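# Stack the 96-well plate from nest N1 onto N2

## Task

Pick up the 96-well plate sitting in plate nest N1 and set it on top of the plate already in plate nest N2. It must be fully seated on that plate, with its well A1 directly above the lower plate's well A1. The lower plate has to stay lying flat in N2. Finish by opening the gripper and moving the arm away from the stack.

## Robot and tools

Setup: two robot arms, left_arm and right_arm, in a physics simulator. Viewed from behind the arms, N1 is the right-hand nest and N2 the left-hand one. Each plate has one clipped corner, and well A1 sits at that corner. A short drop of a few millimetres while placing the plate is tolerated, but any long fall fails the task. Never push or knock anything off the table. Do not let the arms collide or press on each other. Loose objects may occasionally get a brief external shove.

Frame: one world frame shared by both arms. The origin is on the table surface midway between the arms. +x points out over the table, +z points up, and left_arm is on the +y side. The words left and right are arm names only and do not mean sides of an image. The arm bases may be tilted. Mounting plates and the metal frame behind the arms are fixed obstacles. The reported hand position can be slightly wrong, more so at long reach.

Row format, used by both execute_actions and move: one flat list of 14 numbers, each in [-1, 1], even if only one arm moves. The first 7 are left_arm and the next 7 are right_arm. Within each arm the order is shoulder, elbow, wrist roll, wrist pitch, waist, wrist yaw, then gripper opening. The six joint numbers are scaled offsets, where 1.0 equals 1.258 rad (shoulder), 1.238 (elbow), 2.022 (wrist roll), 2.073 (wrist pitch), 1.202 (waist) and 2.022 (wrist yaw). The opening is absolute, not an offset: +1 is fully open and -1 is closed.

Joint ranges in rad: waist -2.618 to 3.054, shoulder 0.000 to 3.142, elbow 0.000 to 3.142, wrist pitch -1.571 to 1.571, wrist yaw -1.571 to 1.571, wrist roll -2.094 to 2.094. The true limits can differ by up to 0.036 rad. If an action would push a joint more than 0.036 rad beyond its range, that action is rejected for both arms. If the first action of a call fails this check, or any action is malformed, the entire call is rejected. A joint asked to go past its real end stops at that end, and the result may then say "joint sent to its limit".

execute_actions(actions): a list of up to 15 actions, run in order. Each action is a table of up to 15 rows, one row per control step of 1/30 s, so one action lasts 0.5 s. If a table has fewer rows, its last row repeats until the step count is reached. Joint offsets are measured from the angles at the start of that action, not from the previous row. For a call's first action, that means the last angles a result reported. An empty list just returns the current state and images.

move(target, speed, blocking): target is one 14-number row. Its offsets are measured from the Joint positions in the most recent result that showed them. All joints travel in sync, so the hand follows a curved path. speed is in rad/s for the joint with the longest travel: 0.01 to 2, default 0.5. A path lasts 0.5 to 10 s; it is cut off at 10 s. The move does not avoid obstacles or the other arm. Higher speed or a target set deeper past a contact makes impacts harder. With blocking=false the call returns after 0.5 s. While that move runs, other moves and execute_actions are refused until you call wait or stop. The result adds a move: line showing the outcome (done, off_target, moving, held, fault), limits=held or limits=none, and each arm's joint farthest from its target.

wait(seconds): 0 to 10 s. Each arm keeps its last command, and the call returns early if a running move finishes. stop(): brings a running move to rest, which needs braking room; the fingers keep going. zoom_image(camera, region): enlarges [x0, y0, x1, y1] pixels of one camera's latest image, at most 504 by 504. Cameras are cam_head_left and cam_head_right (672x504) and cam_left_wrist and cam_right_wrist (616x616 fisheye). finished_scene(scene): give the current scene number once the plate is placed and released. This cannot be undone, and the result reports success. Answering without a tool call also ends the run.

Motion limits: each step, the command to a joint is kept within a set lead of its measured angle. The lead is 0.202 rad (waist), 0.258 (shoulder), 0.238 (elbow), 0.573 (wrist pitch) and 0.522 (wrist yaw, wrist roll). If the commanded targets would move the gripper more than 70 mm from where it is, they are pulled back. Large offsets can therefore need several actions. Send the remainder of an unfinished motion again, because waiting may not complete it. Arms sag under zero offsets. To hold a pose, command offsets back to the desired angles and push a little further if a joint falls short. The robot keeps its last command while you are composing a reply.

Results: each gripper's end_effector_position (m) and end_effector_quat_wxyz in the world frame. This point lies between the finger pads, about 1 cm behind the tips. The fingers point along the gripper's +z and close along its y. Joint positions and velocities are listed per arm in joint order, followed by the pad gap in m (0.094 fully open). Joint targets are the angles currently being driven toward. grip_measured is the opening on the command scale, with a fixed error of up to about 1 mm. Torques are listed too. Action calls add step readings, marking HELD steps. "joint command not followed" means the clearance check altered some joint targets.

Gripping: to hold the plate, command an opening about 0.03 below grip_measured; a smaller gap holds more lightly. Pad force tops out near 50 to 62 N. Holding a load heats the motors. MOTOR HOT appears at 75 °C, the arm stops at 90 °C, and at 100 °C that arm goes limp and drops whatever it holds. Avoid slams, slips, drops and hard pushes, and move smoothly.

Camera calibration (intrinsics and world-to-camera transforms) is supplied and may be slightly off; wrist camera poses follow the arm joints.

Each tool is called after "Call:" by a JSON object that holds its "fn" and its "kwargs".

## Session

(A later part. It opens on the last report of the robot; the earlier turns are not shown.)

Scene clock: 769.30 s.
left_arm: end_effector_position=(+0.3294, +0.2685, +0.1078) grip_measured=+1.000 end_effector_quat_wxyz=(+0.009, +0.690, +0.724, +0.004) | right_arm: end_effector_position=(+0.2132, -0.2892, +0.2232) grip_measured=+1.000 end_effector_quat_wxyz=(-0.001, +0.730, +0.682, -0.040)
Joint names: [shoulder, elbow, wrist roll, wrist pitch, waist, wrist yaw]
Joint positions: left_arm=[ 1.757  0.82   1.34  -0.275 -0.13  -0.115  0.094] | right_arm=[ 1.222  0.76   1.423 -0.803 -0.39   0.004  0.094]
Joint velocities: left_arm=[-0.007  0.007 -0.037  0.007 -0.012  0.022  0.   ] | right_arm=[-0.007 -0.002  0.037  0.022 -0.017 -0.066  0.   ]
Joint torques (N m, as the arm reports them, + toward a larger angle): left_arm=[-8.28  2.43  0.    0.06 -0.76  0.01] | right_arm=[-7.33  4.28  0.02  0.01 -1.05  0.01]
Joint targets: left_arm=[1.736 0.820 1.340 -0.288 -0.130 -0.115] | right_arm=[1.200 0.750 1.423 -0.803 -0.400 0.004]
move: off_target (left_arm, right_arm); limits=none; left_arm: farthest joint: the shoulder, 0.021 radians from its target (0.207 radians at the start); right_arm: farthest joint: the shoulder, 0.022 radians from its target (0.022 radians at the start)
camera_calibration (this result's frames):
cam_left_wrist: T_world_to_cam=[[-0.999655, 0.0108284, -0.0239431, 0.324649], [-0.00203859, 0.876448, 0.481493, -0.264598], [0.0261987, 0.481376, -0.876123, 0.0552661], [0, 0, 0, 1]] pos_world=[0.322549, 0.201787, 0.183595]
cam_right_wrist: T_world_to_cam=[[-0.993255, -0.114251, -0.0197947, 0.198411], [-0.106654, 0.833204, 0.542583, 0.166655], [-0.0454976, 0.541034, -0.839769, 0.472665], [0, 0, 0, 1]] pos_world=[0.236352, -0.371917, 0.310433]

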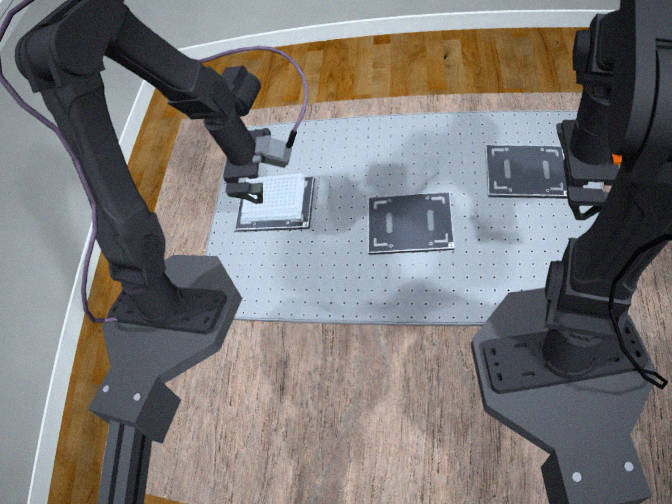

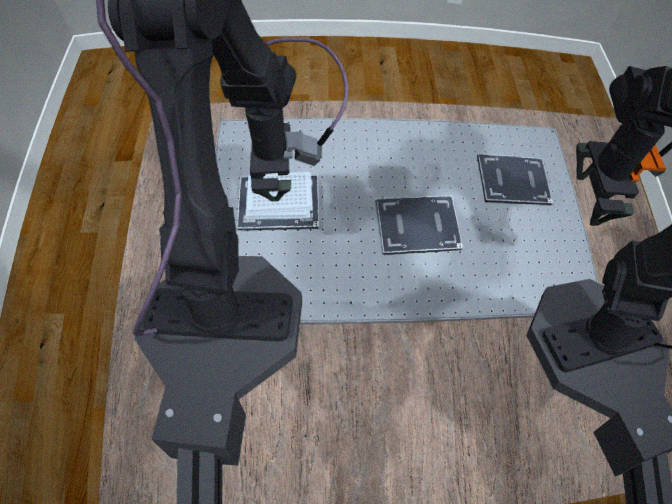

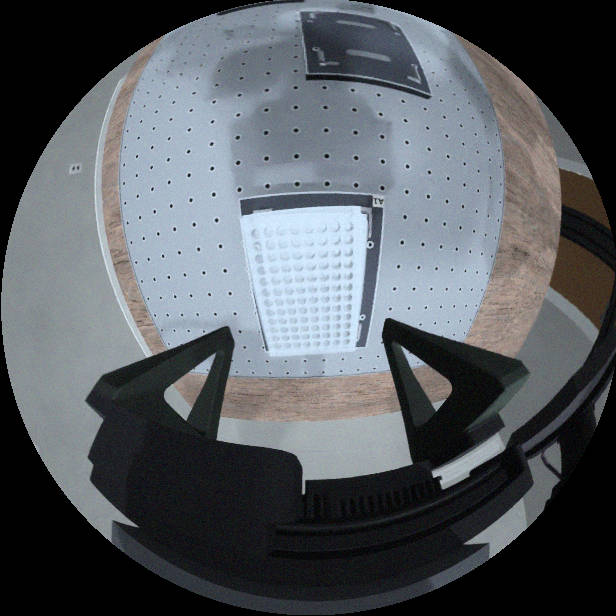

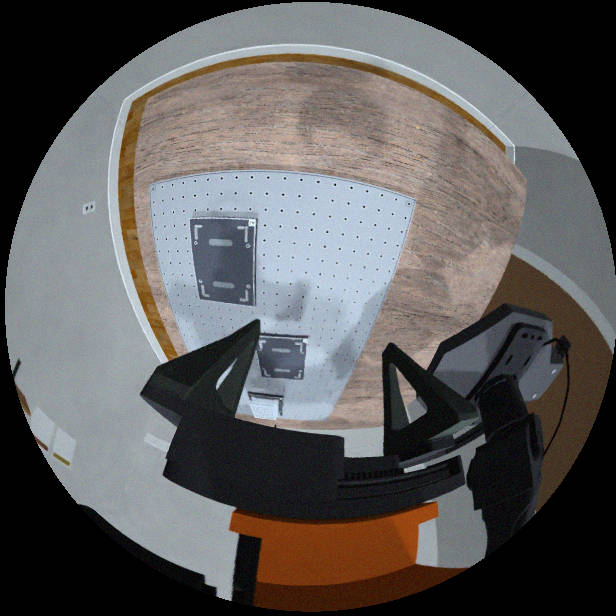

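Call:
{"fn": "move", "kwargs": {"target": [0.1248,0.054,-0.0287,0.0487,-0.018,0,1,-0.0175,-0.008,0,0,-0.008,0,1], "speed": 0.15}}

Scene clock: 826.53 s.
left_arm: end_effector_position=(+0.3321, +0.2605, +0.0731) grip_measured=+1.000 end_effector_quat_wxyz=(+0.003, +0.675, +0.737, -0.001) | right_arm: end_effector_position=(+0.2132, -0.2892, +0.2232) grip_measured=+1.000 end_effector_quat_wxyz=(-0.001, +0.730, +0.682, -0.040)
Joint names: [shoulder, elbow, wrist roll, wrist pitch, waist, wrist yaw]
Joint positions: left_arm=[ 1.908  0.86   1.29  -0.181 -0.14  -0.116  0.094] | right_arm=[ 1.222  0.76   1.423 -0.803 -0.39   0.004  0.094]
Joint velocities: left_arm=[-0.017 -0.017 -0.051  0.081  0.012 -0.037  0.   ] | right_arm=[-0.012 -0.027 -0.051  0.066 -0.002  0.037  0.   ]
Joint torques (N m, as the arm reports them, + toward a larger angle): left_arm=[-6.78  3.72 -0.07  0.2  -1.69  0.02] | right_arm=[-7.34  4.3   0.01  0.   -1.05  0.02]
Joint targets: left_arm=[1.915 0.887 1.282 -0.173 -0.152 -0.116] | right_arm=[1.200 0.750 1.423 -0.803 -0.400 0.004]
move: off_target (left_arm, right_arm); limits=none; left_arm: farthest joint: the elbow, 0.027 radians from its target (0.067 radians at the start); right_arm: farthest joint: the shoulder, 0.022 radians from its target (0.022 radians at the start)
camera_calibration (this result's frames):
cam_left_wrist: T_world_to_cam=[[-0.999535, -0.0293611, -0.00820207, 0.335918], [-0.0296792, 0.875771, 0.481814, -0.231548], [-0.00696345, 0.481834, -0.876235, 0.039563], [0, 0, 0, 1]] pos_world=[0.329165, 0.193583, 0.148985]
cam_right_wrist: T_world_to_cam=[[-0.993255, -0.114251, -0.0197947, 0.198411], [-0.106654, 0.833204, 0.542583, 0.166655], [-0.0454976, 0.541034, -0.839769, 0.472665], [0, 0, 0, 1]] pos_world=[0.236352, -0.371917, 0.310433]

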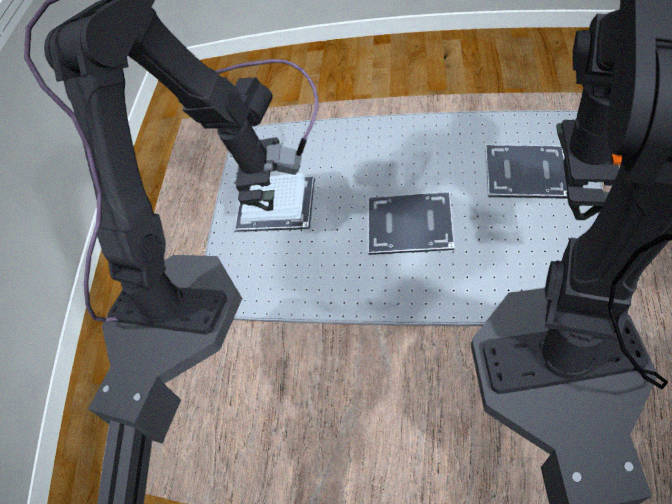

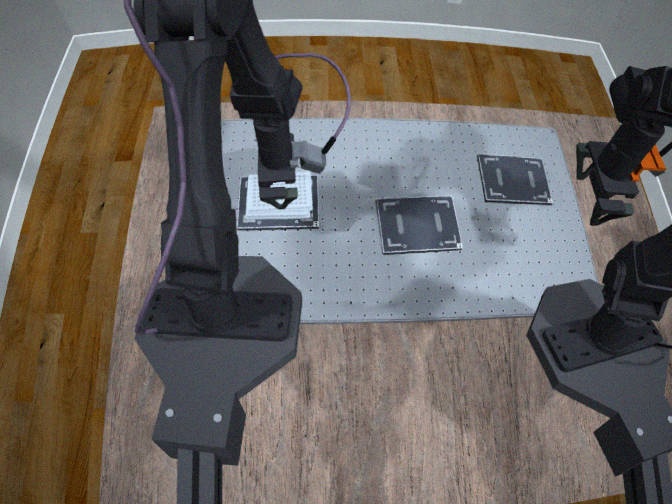

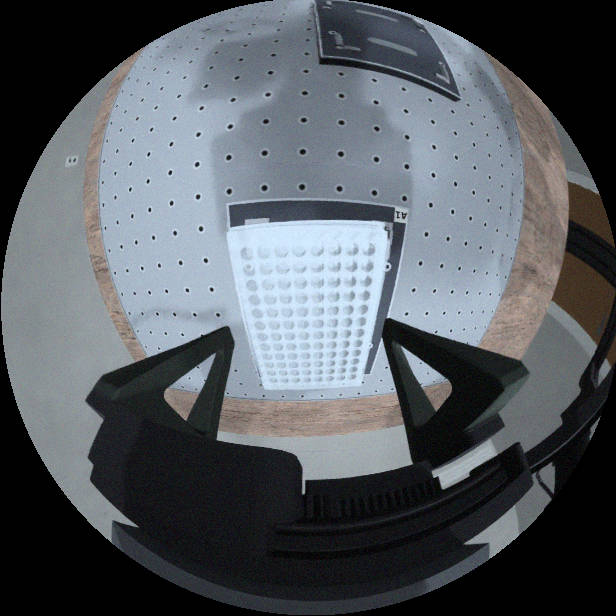

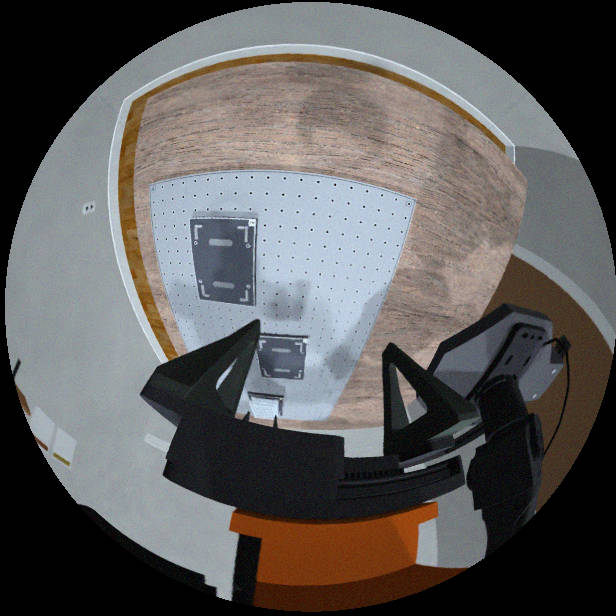

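Call:
{"fn": "zoom_image", "kwargs": {"camera": "cam_left_wrist", "region": [200, 190, 430, 400]}}

Region (200, 190, 430, 400) of cam_left_wrist's 616x616 image, scaled by 2.191, with more detail than that image has; it fills the top 460 rows of this view, and the rest is white.

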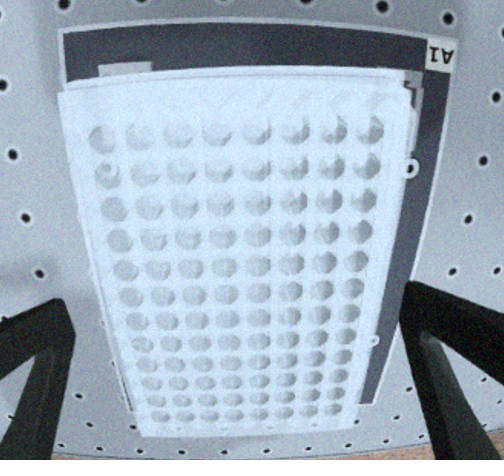

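Call:
{"fn": "move", "kwargs": {"target": [0.0397,0.016,0.0084,0.0217,0.009,0,1,-0.0175,-0.008,0,0,-0.008,0,1], "speed": 0.06}}

Scene clock: 850.33 s.
left_arm: end_effector_position=(+0.3300, +0.2613, +0.0618) grip_measured=+1.000 end_effector_quat_wxyz=(+0.001, +0.677, +0.736, -0.002) | right_arm: end_effector_position=(+0.2132, -0.2892, +0.2232) grip_measured=+1.000 end_effector_quat_wxyz=(-0.001, +0.730, +0.682, -0.040)
Joint names: [shoulder, elbow, wrist roll, wrist pitch, waist, wrist yaw]
Joint positions: left_arm=[ 1.949  0.86   1.299 -0.143 -0.135 -0.116  0.094] | right_arm=[ 1.222  0.76   1.423 -0.803 -0.39   0.004  0.094]
Joint velocities: left_arm=[-0.002  0.017  0.022 -0.022 -0.017 -0.066  0.   ] | right_arm=[-0.007  0.002  0.022  0.037  0.002 -0.037  0.   ]
Joint torques (N m, as the arm reports them, + toward a larger angle): left_arm=[-6.77  3.07  0.07  0.2  -0.46  0.01] | right_arm=[-7.34  4.29  0.01  0.   -1.06  0.  ]
Joint targets: left_arm=[1.957 0.880 1.307 -0.136 -0.129 -0.116] | right_arm=[1.200 0.750 1.423 -0.803 -0.400 0.004]
move: off_target (right_arm); limits=none; left_arm: farthest joint: the elbow, 0.020 radians from its target (0.020 radians at the start); right_arm: farthest joint: the shoulder, 0.022 radians from its target (0.022 radians at the start)
camera_calibration (this result's frames):
cam_left_wrist: T_world_to_cam=[[-0.999702, -0.0240202, -0.00437431, 0.332119], [-0.0231364, 0.87479, 0.48395, -0.228876], [-0.00779796, 0.483907, -0.875085, 0.0289969], [0, 0, 0, 1]] pos_world=[0.326951, 0.194164, 0.137592]
cam_right_wrist: T_world_to_cam=[[-0.993255, -0.114251, -0.0197947, 0.198411], [-0.106654, 0.833204, 0.542583, 0.166655], [-0.0454976, 0.541034, -0.839769, 0.472665], [0, 0, 0, 1]] pos_world=[0.236352, -0.371917, 0.310433]

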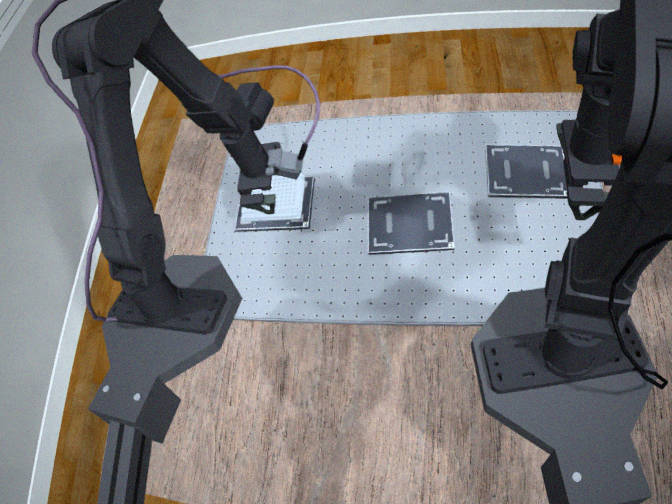

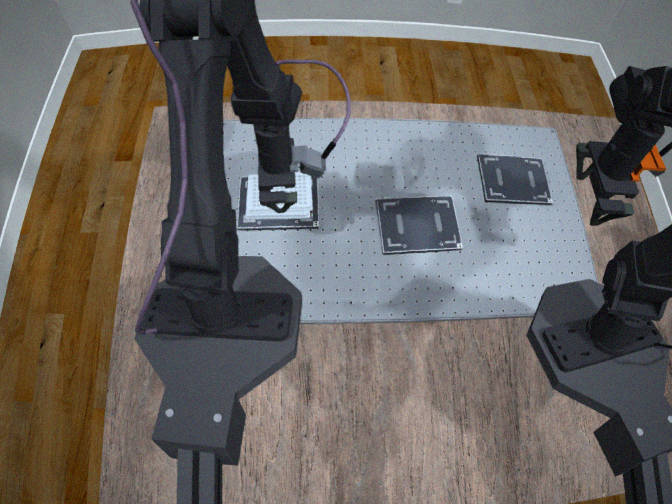

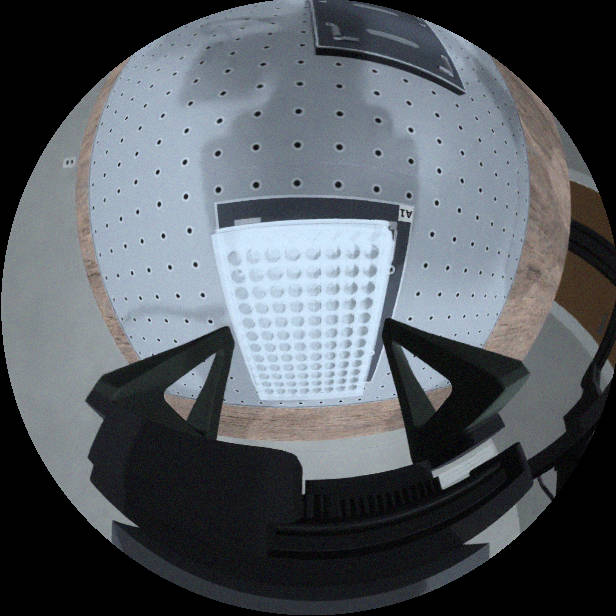

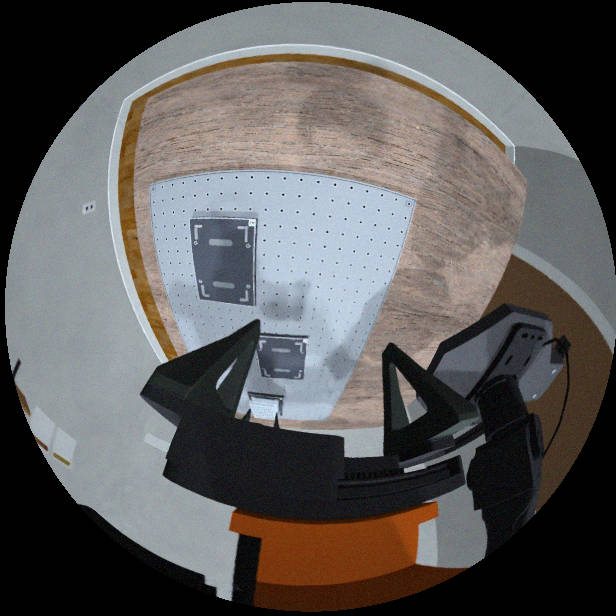

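Call:
{"fn": "zoom_image", "kwargs": {"camera": "cam_left_wrist", "region": [200, 200, 420, 290]}}

Call:
{"fn": "zoom_image", "kwargs": {"camera": "cam_left_wrist", "region": [210, 300, 410, 410]}}

Region (200, 200, 420, 290) of cam_left_wrist's 616x616 image, scaled by 2.291, with more detail than that image has; it fills the top 206 rows of this view, and the rest is white.

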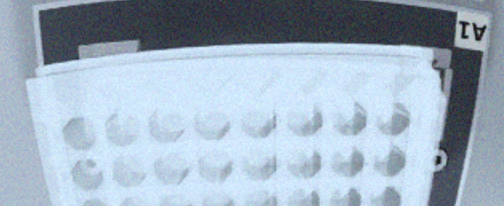

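Region (210, 300, 410, 410) of cam_left_wrist's 616x616 image, scaled by 2.520, with more detail than that image has; it fills the top 277 rows of this view, and the rest is white.

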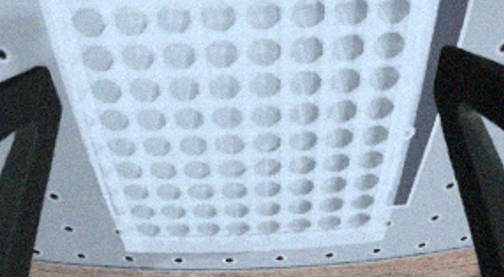

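Call:
{"fn": "zoom_image", "kwargs": {"camera": "cam_left_wrist", "region": [360, 200, 430, 260]}}

Call:
{"fn": "zoom_image", "kwargs": {"camera": "cam_left_wrist", "region": [350, 260, 420, 330]}}

Call:
{"fn": "zoom_image", "kwargs": {"camera": "cam_left_wrist", "region": [200, 200, 270, 260]}}

Region (360, 200, 430, 260) of cam_left_wrist's 616x616 image, scaled by 7.200, with more detail than that image has; it fills the top 432 rows of this view, and the rest is white.

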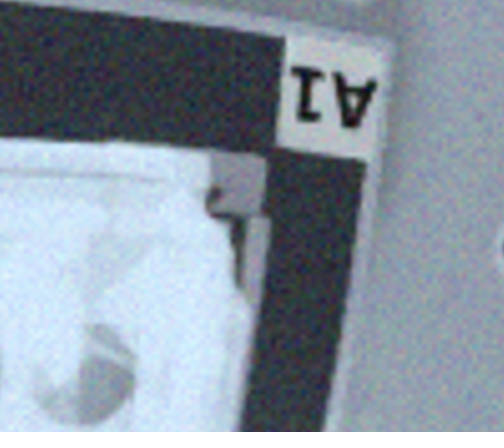

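Region (350, 260, 420, 330) of cam_left_wrist's 616x616 image, scaled by 7.200, with more detail than that image has.

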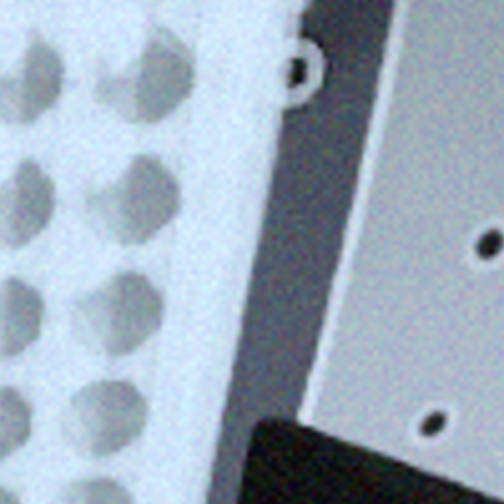

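Region (200, 200, 270, 260) of cam_left_wrist's 616x616 image, scaled by 7.200, with more detail than that image has; it fills the top 432 rows of this view, and the rest is white.

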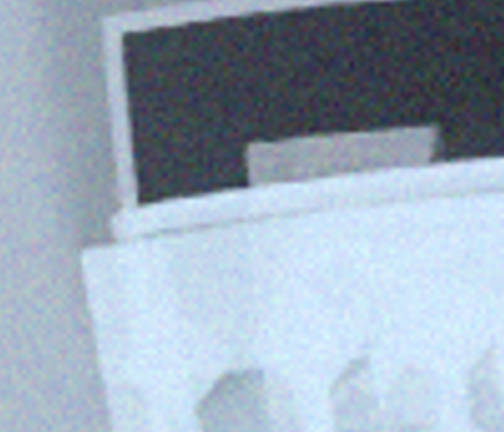

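Call:
{"fn": "execute_actions", "kwargs": {"actions": [[[0.004,0.014,0.002,0.002,0.003,0,0.96,-0.0175,-0.008,0,0,-0.008,0,1],[0.004,0.014,0.002,0.002,0.003,0,0.92,-0.0175,-0.008,0,0,-0.008,0,1],[0.004,0.014,0.002,0.002,0.003,0,0.88,-0.0175,-0.008,0,0,-0.008,0,1],[0.004,0.014,0.002,0.002,0.003,0,0.85,-0.0175,-0.008,0,0,-0.008,0,1],[0.004,0.014,0.002,0.002,0.003,0,0.82,-0.0175,-0.008,0,0,-0.008,0,1],[0.004,0.014,0.002,0.002,0.003,0,0.80,-0.0175,-0.008,0,0,-0.008,0,1],[0.004,0.014,0.002,0.002,0.003,0,0.78,-0.0175,-0.008,0,0,-0.008,0,1],[0.004,0.014,0.002,0.002,0.003,0,0.765,-0.0175,-0.008,0,0,-0.008,0,1],[0.004,0.014,0.002,0.002,0.003,0,0.75,-0.0175,-0.008,0,0,-0.008,0,1],[0.004,0.014,0.002,0.002,0.003,0,0.74,-0.0175,-0.008,0,0,-0.008,0,1],[0.004,0.014,0.002,0.002,0.003,0,0.73,-0.0175,-0.008,0,0,-0.008,0,1],[0.004,0.014,0.002,0.002,0.003,0,0.72,-0.0175,-0.008,0,0,-0.008,0,1],[0.004,0.014,0.002,0.002,0.003,0,0.715,-0.0175,-0.008,0,0,-0.008,0,1],[0.004,0.014,0.002,0.002,0.003,0,0.71,-0.0175,-0.008,0,0,-0.008,0,1],[0.004,0.014,0.002,0.002,0.003,0,0.705,-0.0175,-0.008,0,0,-0.008,0,1]],[[0.004,0.014,0.002,0.002,0.003,0,0.70,-0.0175,-0.008,0,0,-0.008,0,1],[0.004,0.014,0.002,0.002,0.003,0,0.695,-0.0175,-0.008,0,0,-0.008,0,1],[0.004,0.014,0.002,0.002,0.003,0,0.69,-0.0175,-0.008,0,0,-0.008,0,1],[0.004,0.014,0.002,0.002,0.003,0,0.685,-0.0175,-0.008,0,0,-0.008,0,1],[0.004,0.014,0.002,0.002,0.003,0,0.68,-0.0175,-0.008,0,0,-0.008,0,1],[0.004,0.014,0.002,0.002,0.003,0,0.675,-0.0175,-0.008,0,0,-0.008,0,1],[0.004,0.014,0.002,0.002,0.003,0,0.67,-0.0175,-0.008,0,0,-0.008,0,1]]]}}

Scene clock: 888.07 s.
left_arm: end_effector_position=(+0.3301, +0.2613, +0.0618) grip_measured=+0.709 end_effector_quat_wxyz=(+0.001, +0.677, +0.736, -0.002) | right_arm: end_effector_position=(+0.2132, -0.2892, +0.2232) grip_measured=+1.000 end_effector_quat_wxyz=(-0.001, +0.730, +0.682, -0.040)
Joint names: [shoulder, elbow, wrist roll, wrist pitch, waist, wrist yaw]
Joint positions: left_arm=[ 1.949  0.86   1.299 -0.143 -0.135 -0.116  0.08 ] | right_arm=[ 1.222  0.76   1.423 -0.803 -0.39   0.004  0.094]
Joint velocities: left_arm=[ 0.017 -0.007 -0.051 -0.022 -0.012 -0.037  0.   ] | right_arm=[-0.012 -0.007 -0.066 -0.095  0.012  0.037  0.   ]
Joint torques (N m, as the arm reports them, + toward a larger angle): left_arm=[-6.97  2.89  0.03  0.18 -0.62  0.01] | right_arm=[-7.33  4.26  0.    0.   -1.05  0.02]
Joint targets: left_arm=[1.954 0.877 1.303 -0.138 -0.131 -0.116] | right_arm=[1.200 0.750 1.423 -0.803 -0.400 0.004]
Step readings (joint positions; steps 1 to 15: 1st action; 16 to 30: 2nd action):
0: left_arm=[1.949 0.860 1.299 -0.143 -0.135 -0.116] | right_arm=[1.222 0.760 1.423 -0.803 -0.390 0.004]
1: left_arm=[1.949 0.860 1.299 -0.143 -0.135 -0.116] | right_arm=[1.222 0.760 1.423 -0.803 -0.390 0.004]
2: left_arm=[1.949 0.860 1.299 -0.143 -0.135 -0.116] | right_arm=[1.222 0.760 1.423 -0.803 -0.390 0.004]
4: left_arm=[1.949 0.860 1.299 -0.143 -0.135 -0.116] | right_arm=[1.222 0.760 1.423 -0.803 -0.390 0.004]
8: left_arm=[1.949 0.860 1.299 -0.143 -0.135 -0.116] | right_arm=[1.222 0.760 1.423 -0.803 -0.390 0.004]
15: left_arm=[1.949 0.860 1.299 -0.143 -0.135 -0.116] | right_arm=[1.222 0.760 1.423 -0.803 -0.390 0.004]
16: left_arm=[1.949 0.860 1.299 -0.143 -0.135 -0.116] | right_arm=[1.222 0.760 1.423 -0.803 -0.390 0.004]
17: left_arm=[1.949 0.860 1.299 -0.143 -0.135 -0.116] | right_arm=[1.222 0.760 1.423 -0.803 -0.390 0.004]
19: left_arm=[1.949 0.860 1.299 -0.143 -0.135 -0.116] | right_arm=[1.222 0.760 1.423 -0.803 -0.390 0.004]
23: left_arm=[1.949 0.860 1.299 -0.143 -0.135 -0.116] | right_arm=[1.222 0.760 1.423 -0.803 -0.390 0.004]
30: Joint positions above
camera_calibration (this result's frames):
cam_left_wrist: T_world_to_cam=[[-0.999699, -0.0240662, -0.00474442, 0.332245], [-0.0233564, 0.874823, 0.483879, -0.22879], [-0.0074946, 0.483844, -0.875122, 0.0289247], [0, 0, 0, 1]] pos_world=[0.327018, 0.194152, 0.137596]
cam_right_wrist: T_world_to_cam=[[-0.993255, -0.114251, -0.0197947, 0.198411], [-0.106654, 0.833204, 0.542583, 0.166655], [-0.0454976, 0.541034, -0.839769, 0.472665], [0, 0, 0, 1]] pos_world=[0.236352, -0.371917, 0.310433]

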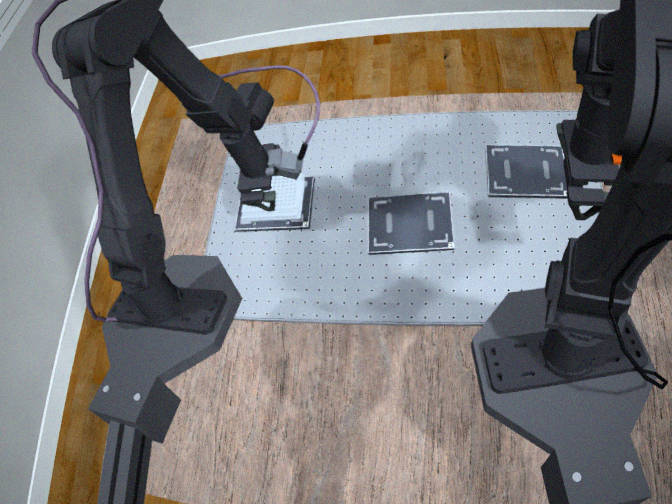

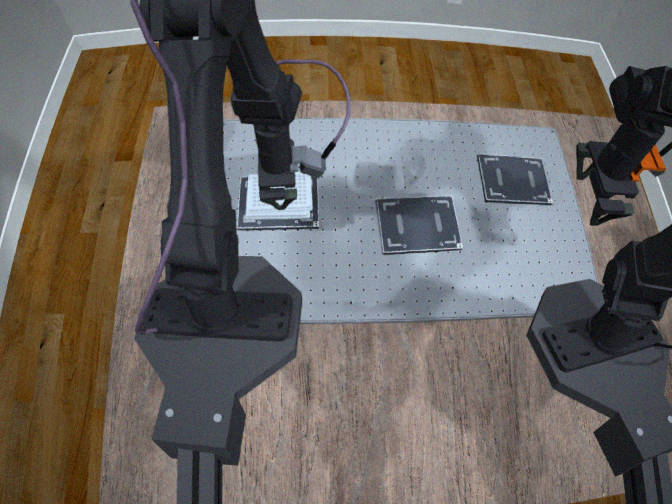

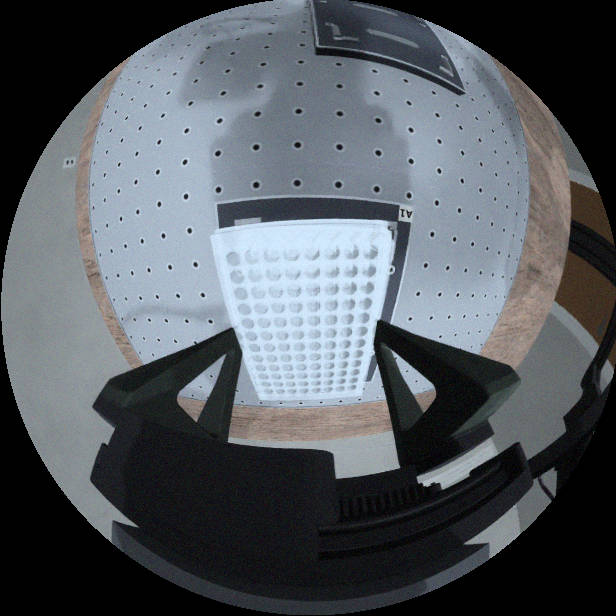

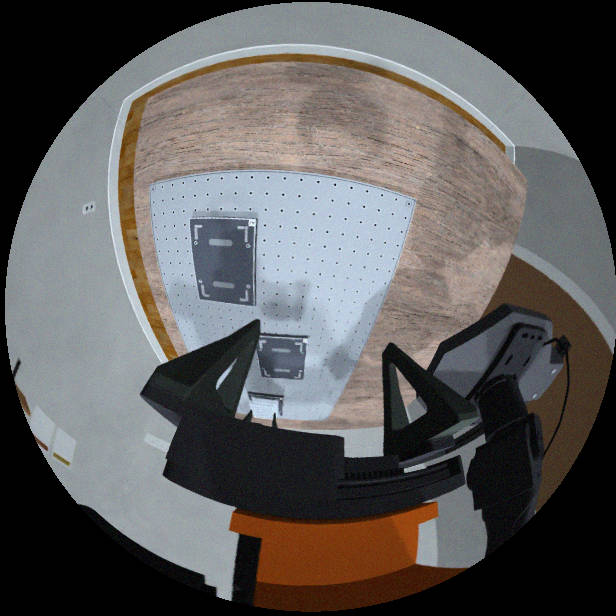

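Call:
{"fn": "zoom_image", "kwargs": {"camera": "cam_left_wrist", "region": [200, 200, 420, 290]}}

Region (200, 200, 420, 290) of cam_left_wrist's 616x616 image, scaled by 2.291, with more detail than that image has; it fills the top 206 rows of this view, and the rest is white.

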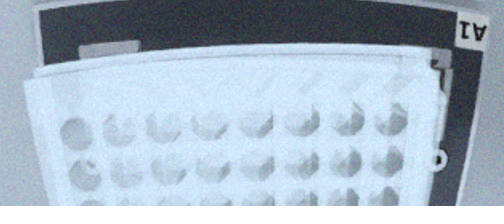

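Call:
{"fn": "move", "kwargs": {"target": [-0.032,0.014,0.002,-0.013,0.003,0,0.67,-0.0175,-0.008,0,0,-0.008,0,1], "speed": 0.04}}

Scene clock: 955.50 s.
left_arm: end_effector_position=(+0.3314, +0.2615, +0.0661) grip_measured=+0.709 end_effector_quat_wxyz=(+0.003, +0.677, +0.736, -0.001) | right_arm: end_effector_position=(+0.2132, -0.2892, +0.2232) grip_measured=+1.000 end_effector_quat_wxyz=(-0.001, +0.730, +0.682, -0.040)
Joint names: [shoulder, elbow, wrist roll, wrist pitch, waist, wrist yaw]
Joint positions: left_arm=[ 1.933  0.86   1.299 -0.155 -0.135 -0.116  0.08 ] | right_arm=[ 1.222  0.76   1.423 -0.803 -0.39   0.004  0.094]
Joint velocities: left_arm=[ 0.002 -0.007 -0.022  0.007 -0.007 -0.022  0.   ] | right_arm=[-0.007 -0.017 -0.022 -0.007 -0.007  0.051  0.   ]
Joint torques (N m, as the arm reports them, + toward a larger angle): left_arm=[-8.98  2.97  0.03  0.05 -0.63  0.01] | right_arm=[-7.3   4.26  0.02  0.   -1.06  0.01]
Joint targets: left_arm=[1.909 0.877 1.303 -0.169 -0.131 -0.116] | right_arm=[1.200 0.750 1.423 -0.803 -0.400 0.004]
move: off_target (left_arm, right_arm); limits=none; left_arm: farthest joint: the shoulder, 0.025 radians from its target (0.041 radians at the start); right_arm: farthest joint: the shoulder, 0.022 radians from its target (0.022 radians at the start)
camera_calibration (this result's frames):
cam_left_wrist: T_world_to_cam=[[-0.999672, -0.0244355, -0.00770519, 0.333909], [-0.0251155, 0.87509, 0.483307, -0.230502], [-0.00506714, 0.483342, -0.875417, 0.0318845], [0, 0, 0, 1]] pos_world=[0.328171, 0.194458, 0.141888]
cam_right_wrist: T_world_to_cam=[[-0.993255, -0.114251, -0.0197947, 0.198411], [-0.106654, 0.833204, 0.542583, 0.166655], [-0.0454976, 0.541034, -0.839769, 0.472665], [0, 0, 0, 1]] pos_world=[0.236352, -0.371917, 0.310433]

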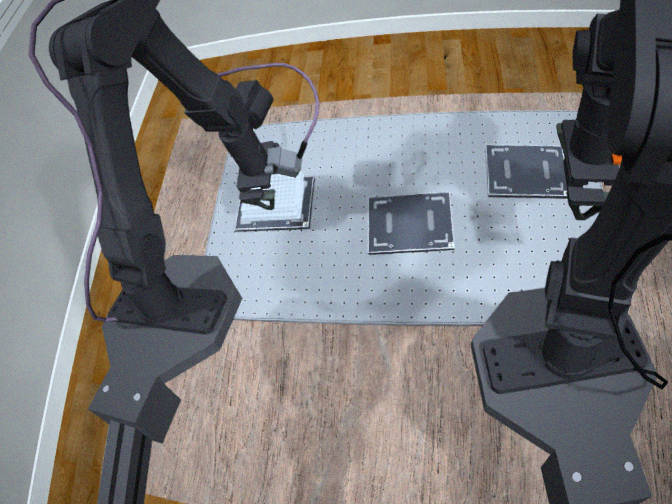

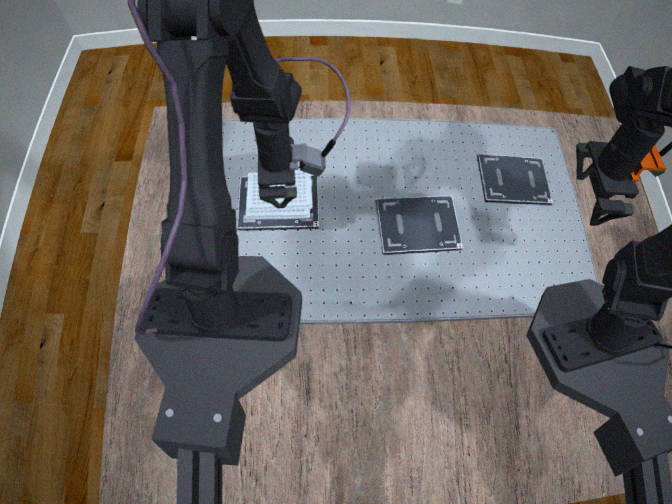

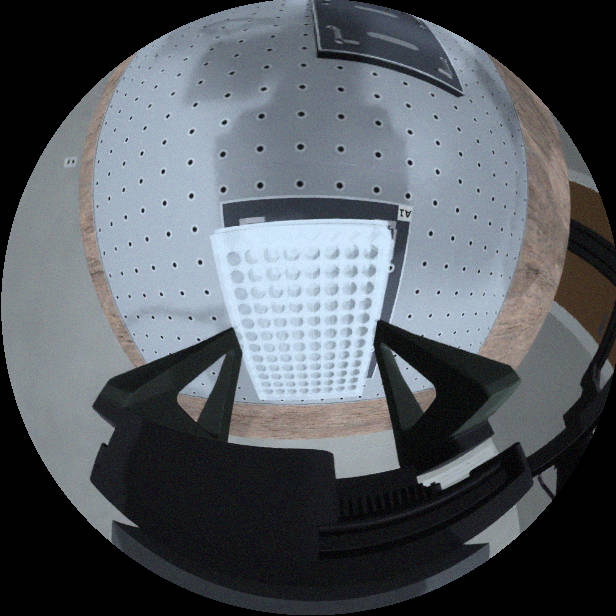

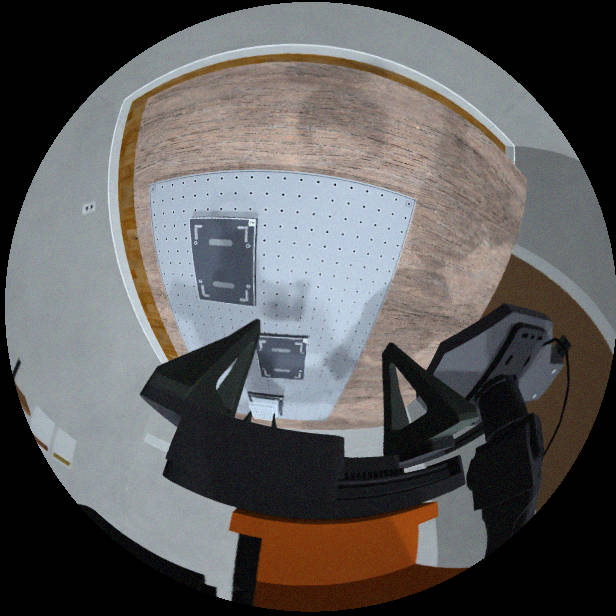

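Call:
{"fn": "move", "kwargs": {"target": [-0.0326,-0.0396,0.0198,0.0082,0.005,0,0.67,-0.0175,-0.008,0,0,-0.008,0,1], "speed": 0.05}}

Scene clock: 963.63 s.
left_arm: end_effector_position=(+0.3250, +0.2630, +0.0678) grip_measured=+0.709 end_effector_quat_wxyz=(+0.002, +0.689, +0.725, -0.001) | right_arm: end_effector_position=(+0.2132, -0.2892, +0.2232) grip_measured=+1.000 end_effector_quat_wxyz=(-0.001, +0.730, +0.682, -0.040)
Joint names: [shoulder, elbow, wrist roll, wrist pitch, waist, wrist yaw]
Joint positions: left_arm=[ 1.916  0.83   1.331 -0.144 -0.135 -0.116  0.08 ] | right_arm=[ 1.222  0.76   1.423 -0.803 -0.39   0.004  0.094]
Joint velocities: left_arm=[ 0.017 -0.007 -0.037  0.007 -0.002 -0.051 -0.002] | right_arm=[ 0.012 -0.012  0.007 -0.051 -0.002  0.022  0.   ]
Joint torques (N m, as the arm reports them, + toward a larger angle): left_arm=[-8.81  0.46  0.03  0.2  -0.45  0.01] | right_arm=[-7.31  4.26  0.01  0.   -1.09  0.  ]
Joint targets: left_arm=[1.892 0.811 1.339 -0.139 -0.129 -0.116] | right_arm=[1.200 0.750 1.423 -0.803 -0.400 0.004]
move: off_target (left_arm, right_arm); limits=none; left_arm: farthest joint: the shoulder, 0.024 radians from its target (0.041 radians at the start); right_arm: farthest joint: the shoulder, 0.022 radians from its target (0.022 radians at the start)
camera_calibration (this result's frames):
cam_left_wrist: T_world_to_cam=[[-0.999947, 0.00774387, -0.00674206, 0.319062], [0.00351819, 0.875302, 0.483565, -0.242131], [0.00964599, 0.483515, -0.875283, 0.0278037], [0, 0, 0, 1]] pos_world=[0.319629, 0.196023, 0.143573]
cam_right_wrist: T_world_to_cam=[[-0.993255, -0.114251, -0.0197947, 0.198411], [-0.106654, 0.833204, 0.542583, 0.166655], [-0.0454976, 0.541034, -0.839769, 0.472665], [0, 0, 0, 1]] pos_world=[0.236352, -0.371917, 0.310433]

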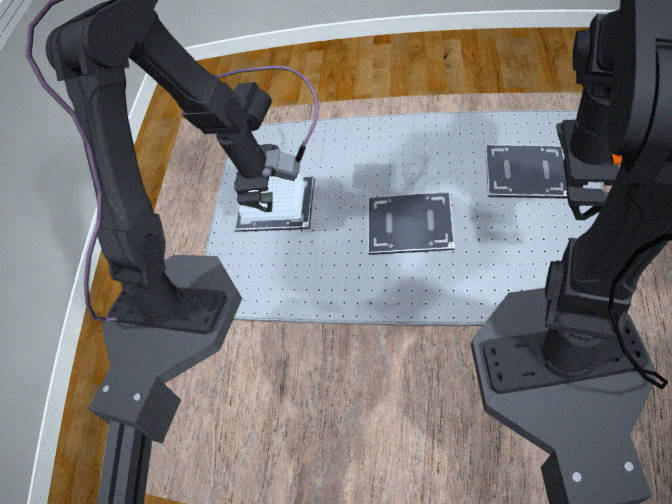

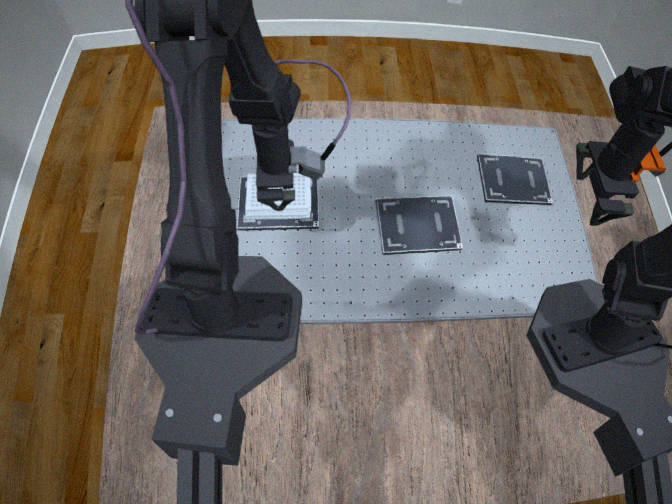

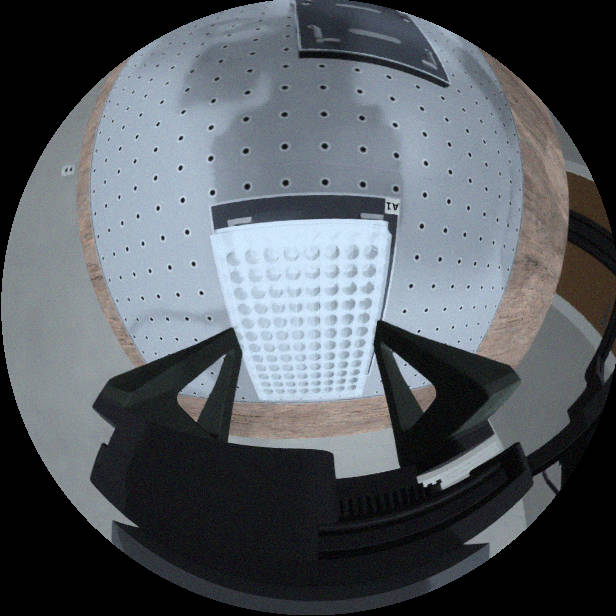

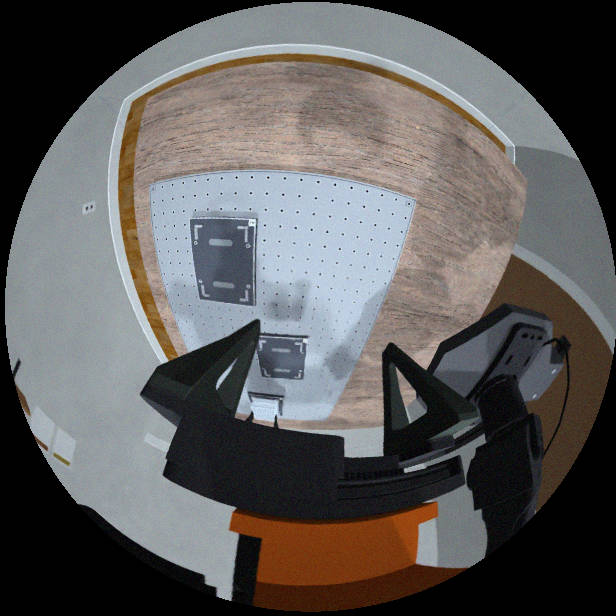

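Now at (0.3250, 0.2630, 0.0678). Let me measure.

Call:
{"fn": "zoom_image", "kwargs": {"camera": "cam_left_wrist", "region": [200, 200, 290, 270]}}

Call:
{"fn": "zoom_image", "kwargs": {"camera": "cam_left_wrist", "region": [325, 195, 415, 265]}}

Region (200, 200, 290, 270) of cam_left_wrist's 616x616 image, scaled by 5.600, with more detail than that image has.

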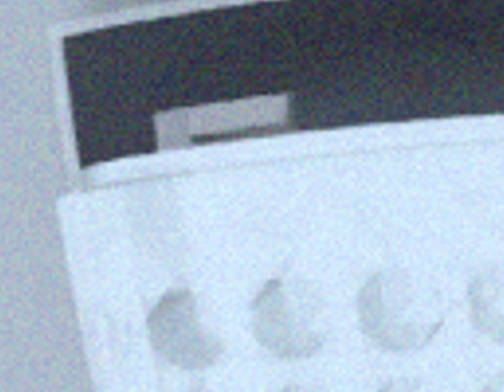

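Region (325, 195, 415, 265) of cam_left_wrist's 616x616 image, scaled by 5.600, with more detail than that image has.

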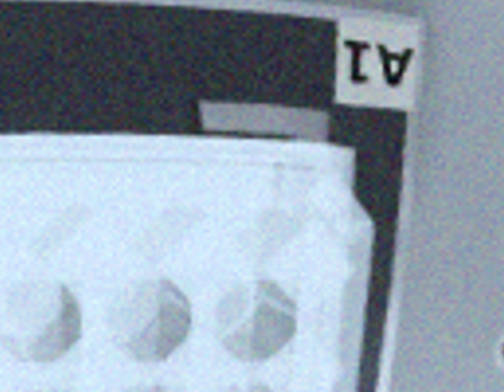

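Call:
{"fn": "move", "kwargs": {"target": [-0.018,-0.012,0.003,0.002,0.033,0,0.67,-0.0175,-0.008,0,0,-0.008,0,1], "speed": 0.08}}

Scene clock: 1006.43 s.
left_arm: end_effector_position=(+0.3264, +0.2753, +0.0666) grip_measured=+0.709 end_effector_quat_wxyz=(-0.003, +0.677, +0.736, +0.003) | right_arm: end_effector_position=(+0.2132, -0.2892, +0.2232) grip_measured=+1.000 end_effector_quat_wxyz=(-0.001, +0.730, +0.682, -0.040)
Joint names: [shoulder, elbow, wrist roll, wrist pitch, waist, wrist yaw]
Joint positions: left_arm=[ 1.916  0.83   1.331 -0.144 -0.101 -0.117  0.08 ] | right_arm=[ 1.222  0.76   1.423 -0.803 -0.39   0.004  0.094]
Joint velocities: left_arm=[-0.007  0.007  0.007  0.007 -0.007  0.081 -0.   ] | right_arm=[-0.012  0.002 -0.051 -0.007  0.002  0.007  0.   ]
Joint torques (N m, as the arm reports them, + toward a larger angle): left_arm=[-8.74  0.77  0.05  0.18 -0.4   0.02] | right_arm=[-7.32  4.28  0.02  0.01 -1.04  0.01]
Joint targets: left_arm=[1.893 0.816 1.337 -0.140 -0.095 -0.116] | right_arm=[1.200 0.750 1.423 -0.803 -0.400 0.004]
move: off_target (left_arm, right_arm); limits=none; left_arm: farthest joint: the shoulder, 0.023 radians from its target (0.023 radians at the start); right_arm: farthest joint: the shoulder, 0.022 radians from its target (0.022 radians at the start)
camera_calibration (this result's frames):
cam_left_wrist: T_world_to_cam=[[-0.999699, -0.0239503, -0.00530835, 0.328956], [-0.0234404, 0.868787, 0.494631, -0.242528], [-0.00723473, 0.494607, -0.869087, 0.0228462], [0, 0, 0, 1]] pos_world=[0.323337, 0.207284, 0.141563]
cam_right_wrist: T_world_to_cam=[[-0.993255, -0.114251, -0.0197947, 0.198411], [-0.106654, 0.833204, 0.542583, 0.166655], [-0.0454976, 0.541034, -0.839769, 0.472665], [0, 0, 0, 1]] pos_world=[0.236352, -0.371917, 0.310433]

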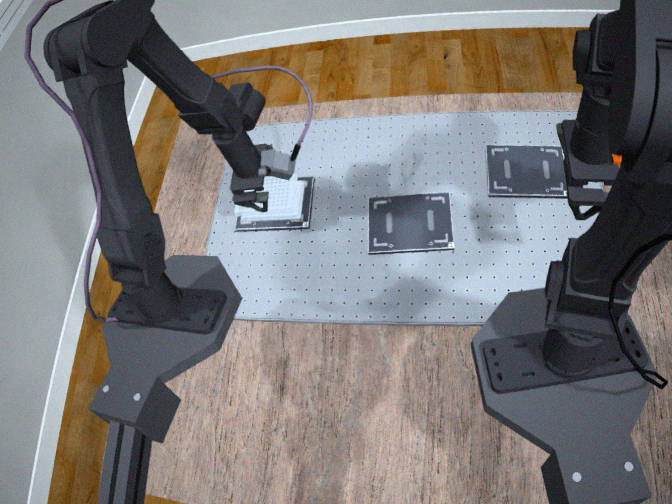

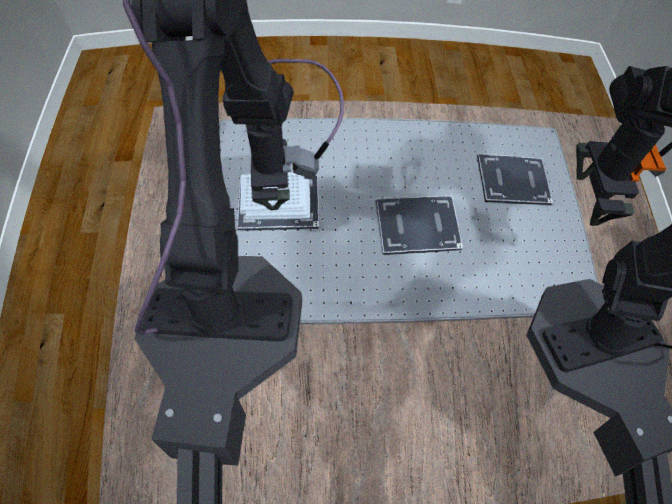

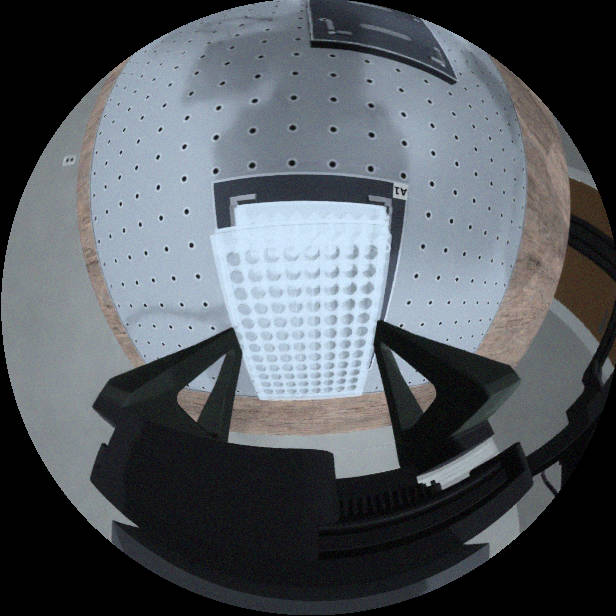

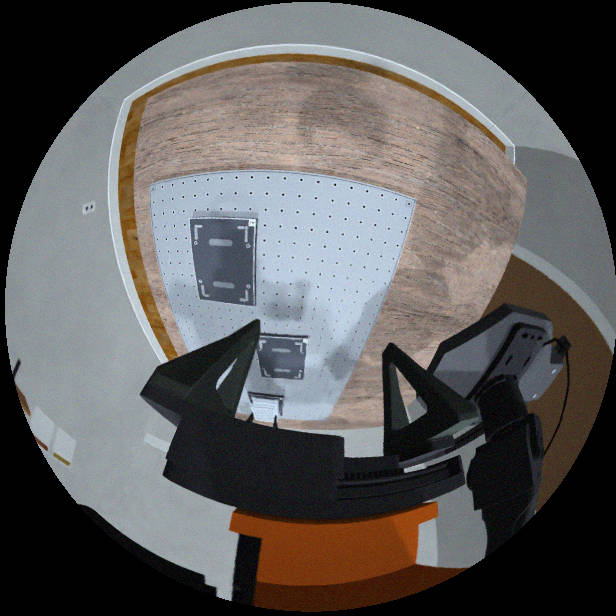

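Now the lower plate's −y end is visible.

Call:
{"fn": "zoom_image", "kwargs": {"camera": "cam_left_wrist", "region": [205, 180, 285, 240]}}

Call:
{"fn": "zoom_image", "kwargs": {"camera": "cam_left_wrist", "region": [335, 175, 415, 235]}}

Call:
{"fn": "zoom_image", "kwargs": {"camera": "cam_left_wrist", "region": [205, 170, 415, 270]}}

Region (205, 180, 285, 240) of cam_left_wrist's 616x616 image, scaled by 6.300, with more detail than that image has; it fills the top 378 rows of this view, and the rest is white.

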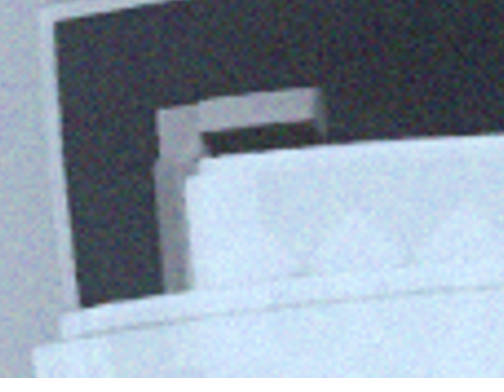

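Region (335, 175, 415, 235) of cam_left_wrist's 616x616 image, scaled by 6.300, with more detail than that image has; it fills the top 378 rows of this view, and the rest is white.

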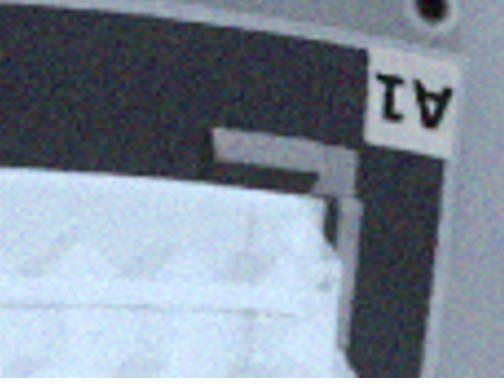

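Region (205, 170, 415, 270) of cam_left_wrist's 616x616 image, scaled by 2.400, with more detail than that image has; it fills the top 240 rows of this view, and the rest is white.

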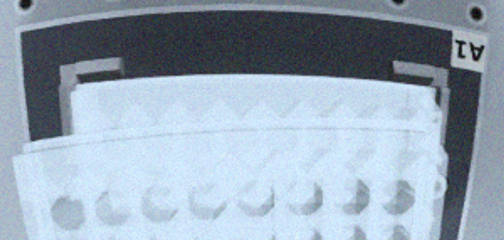

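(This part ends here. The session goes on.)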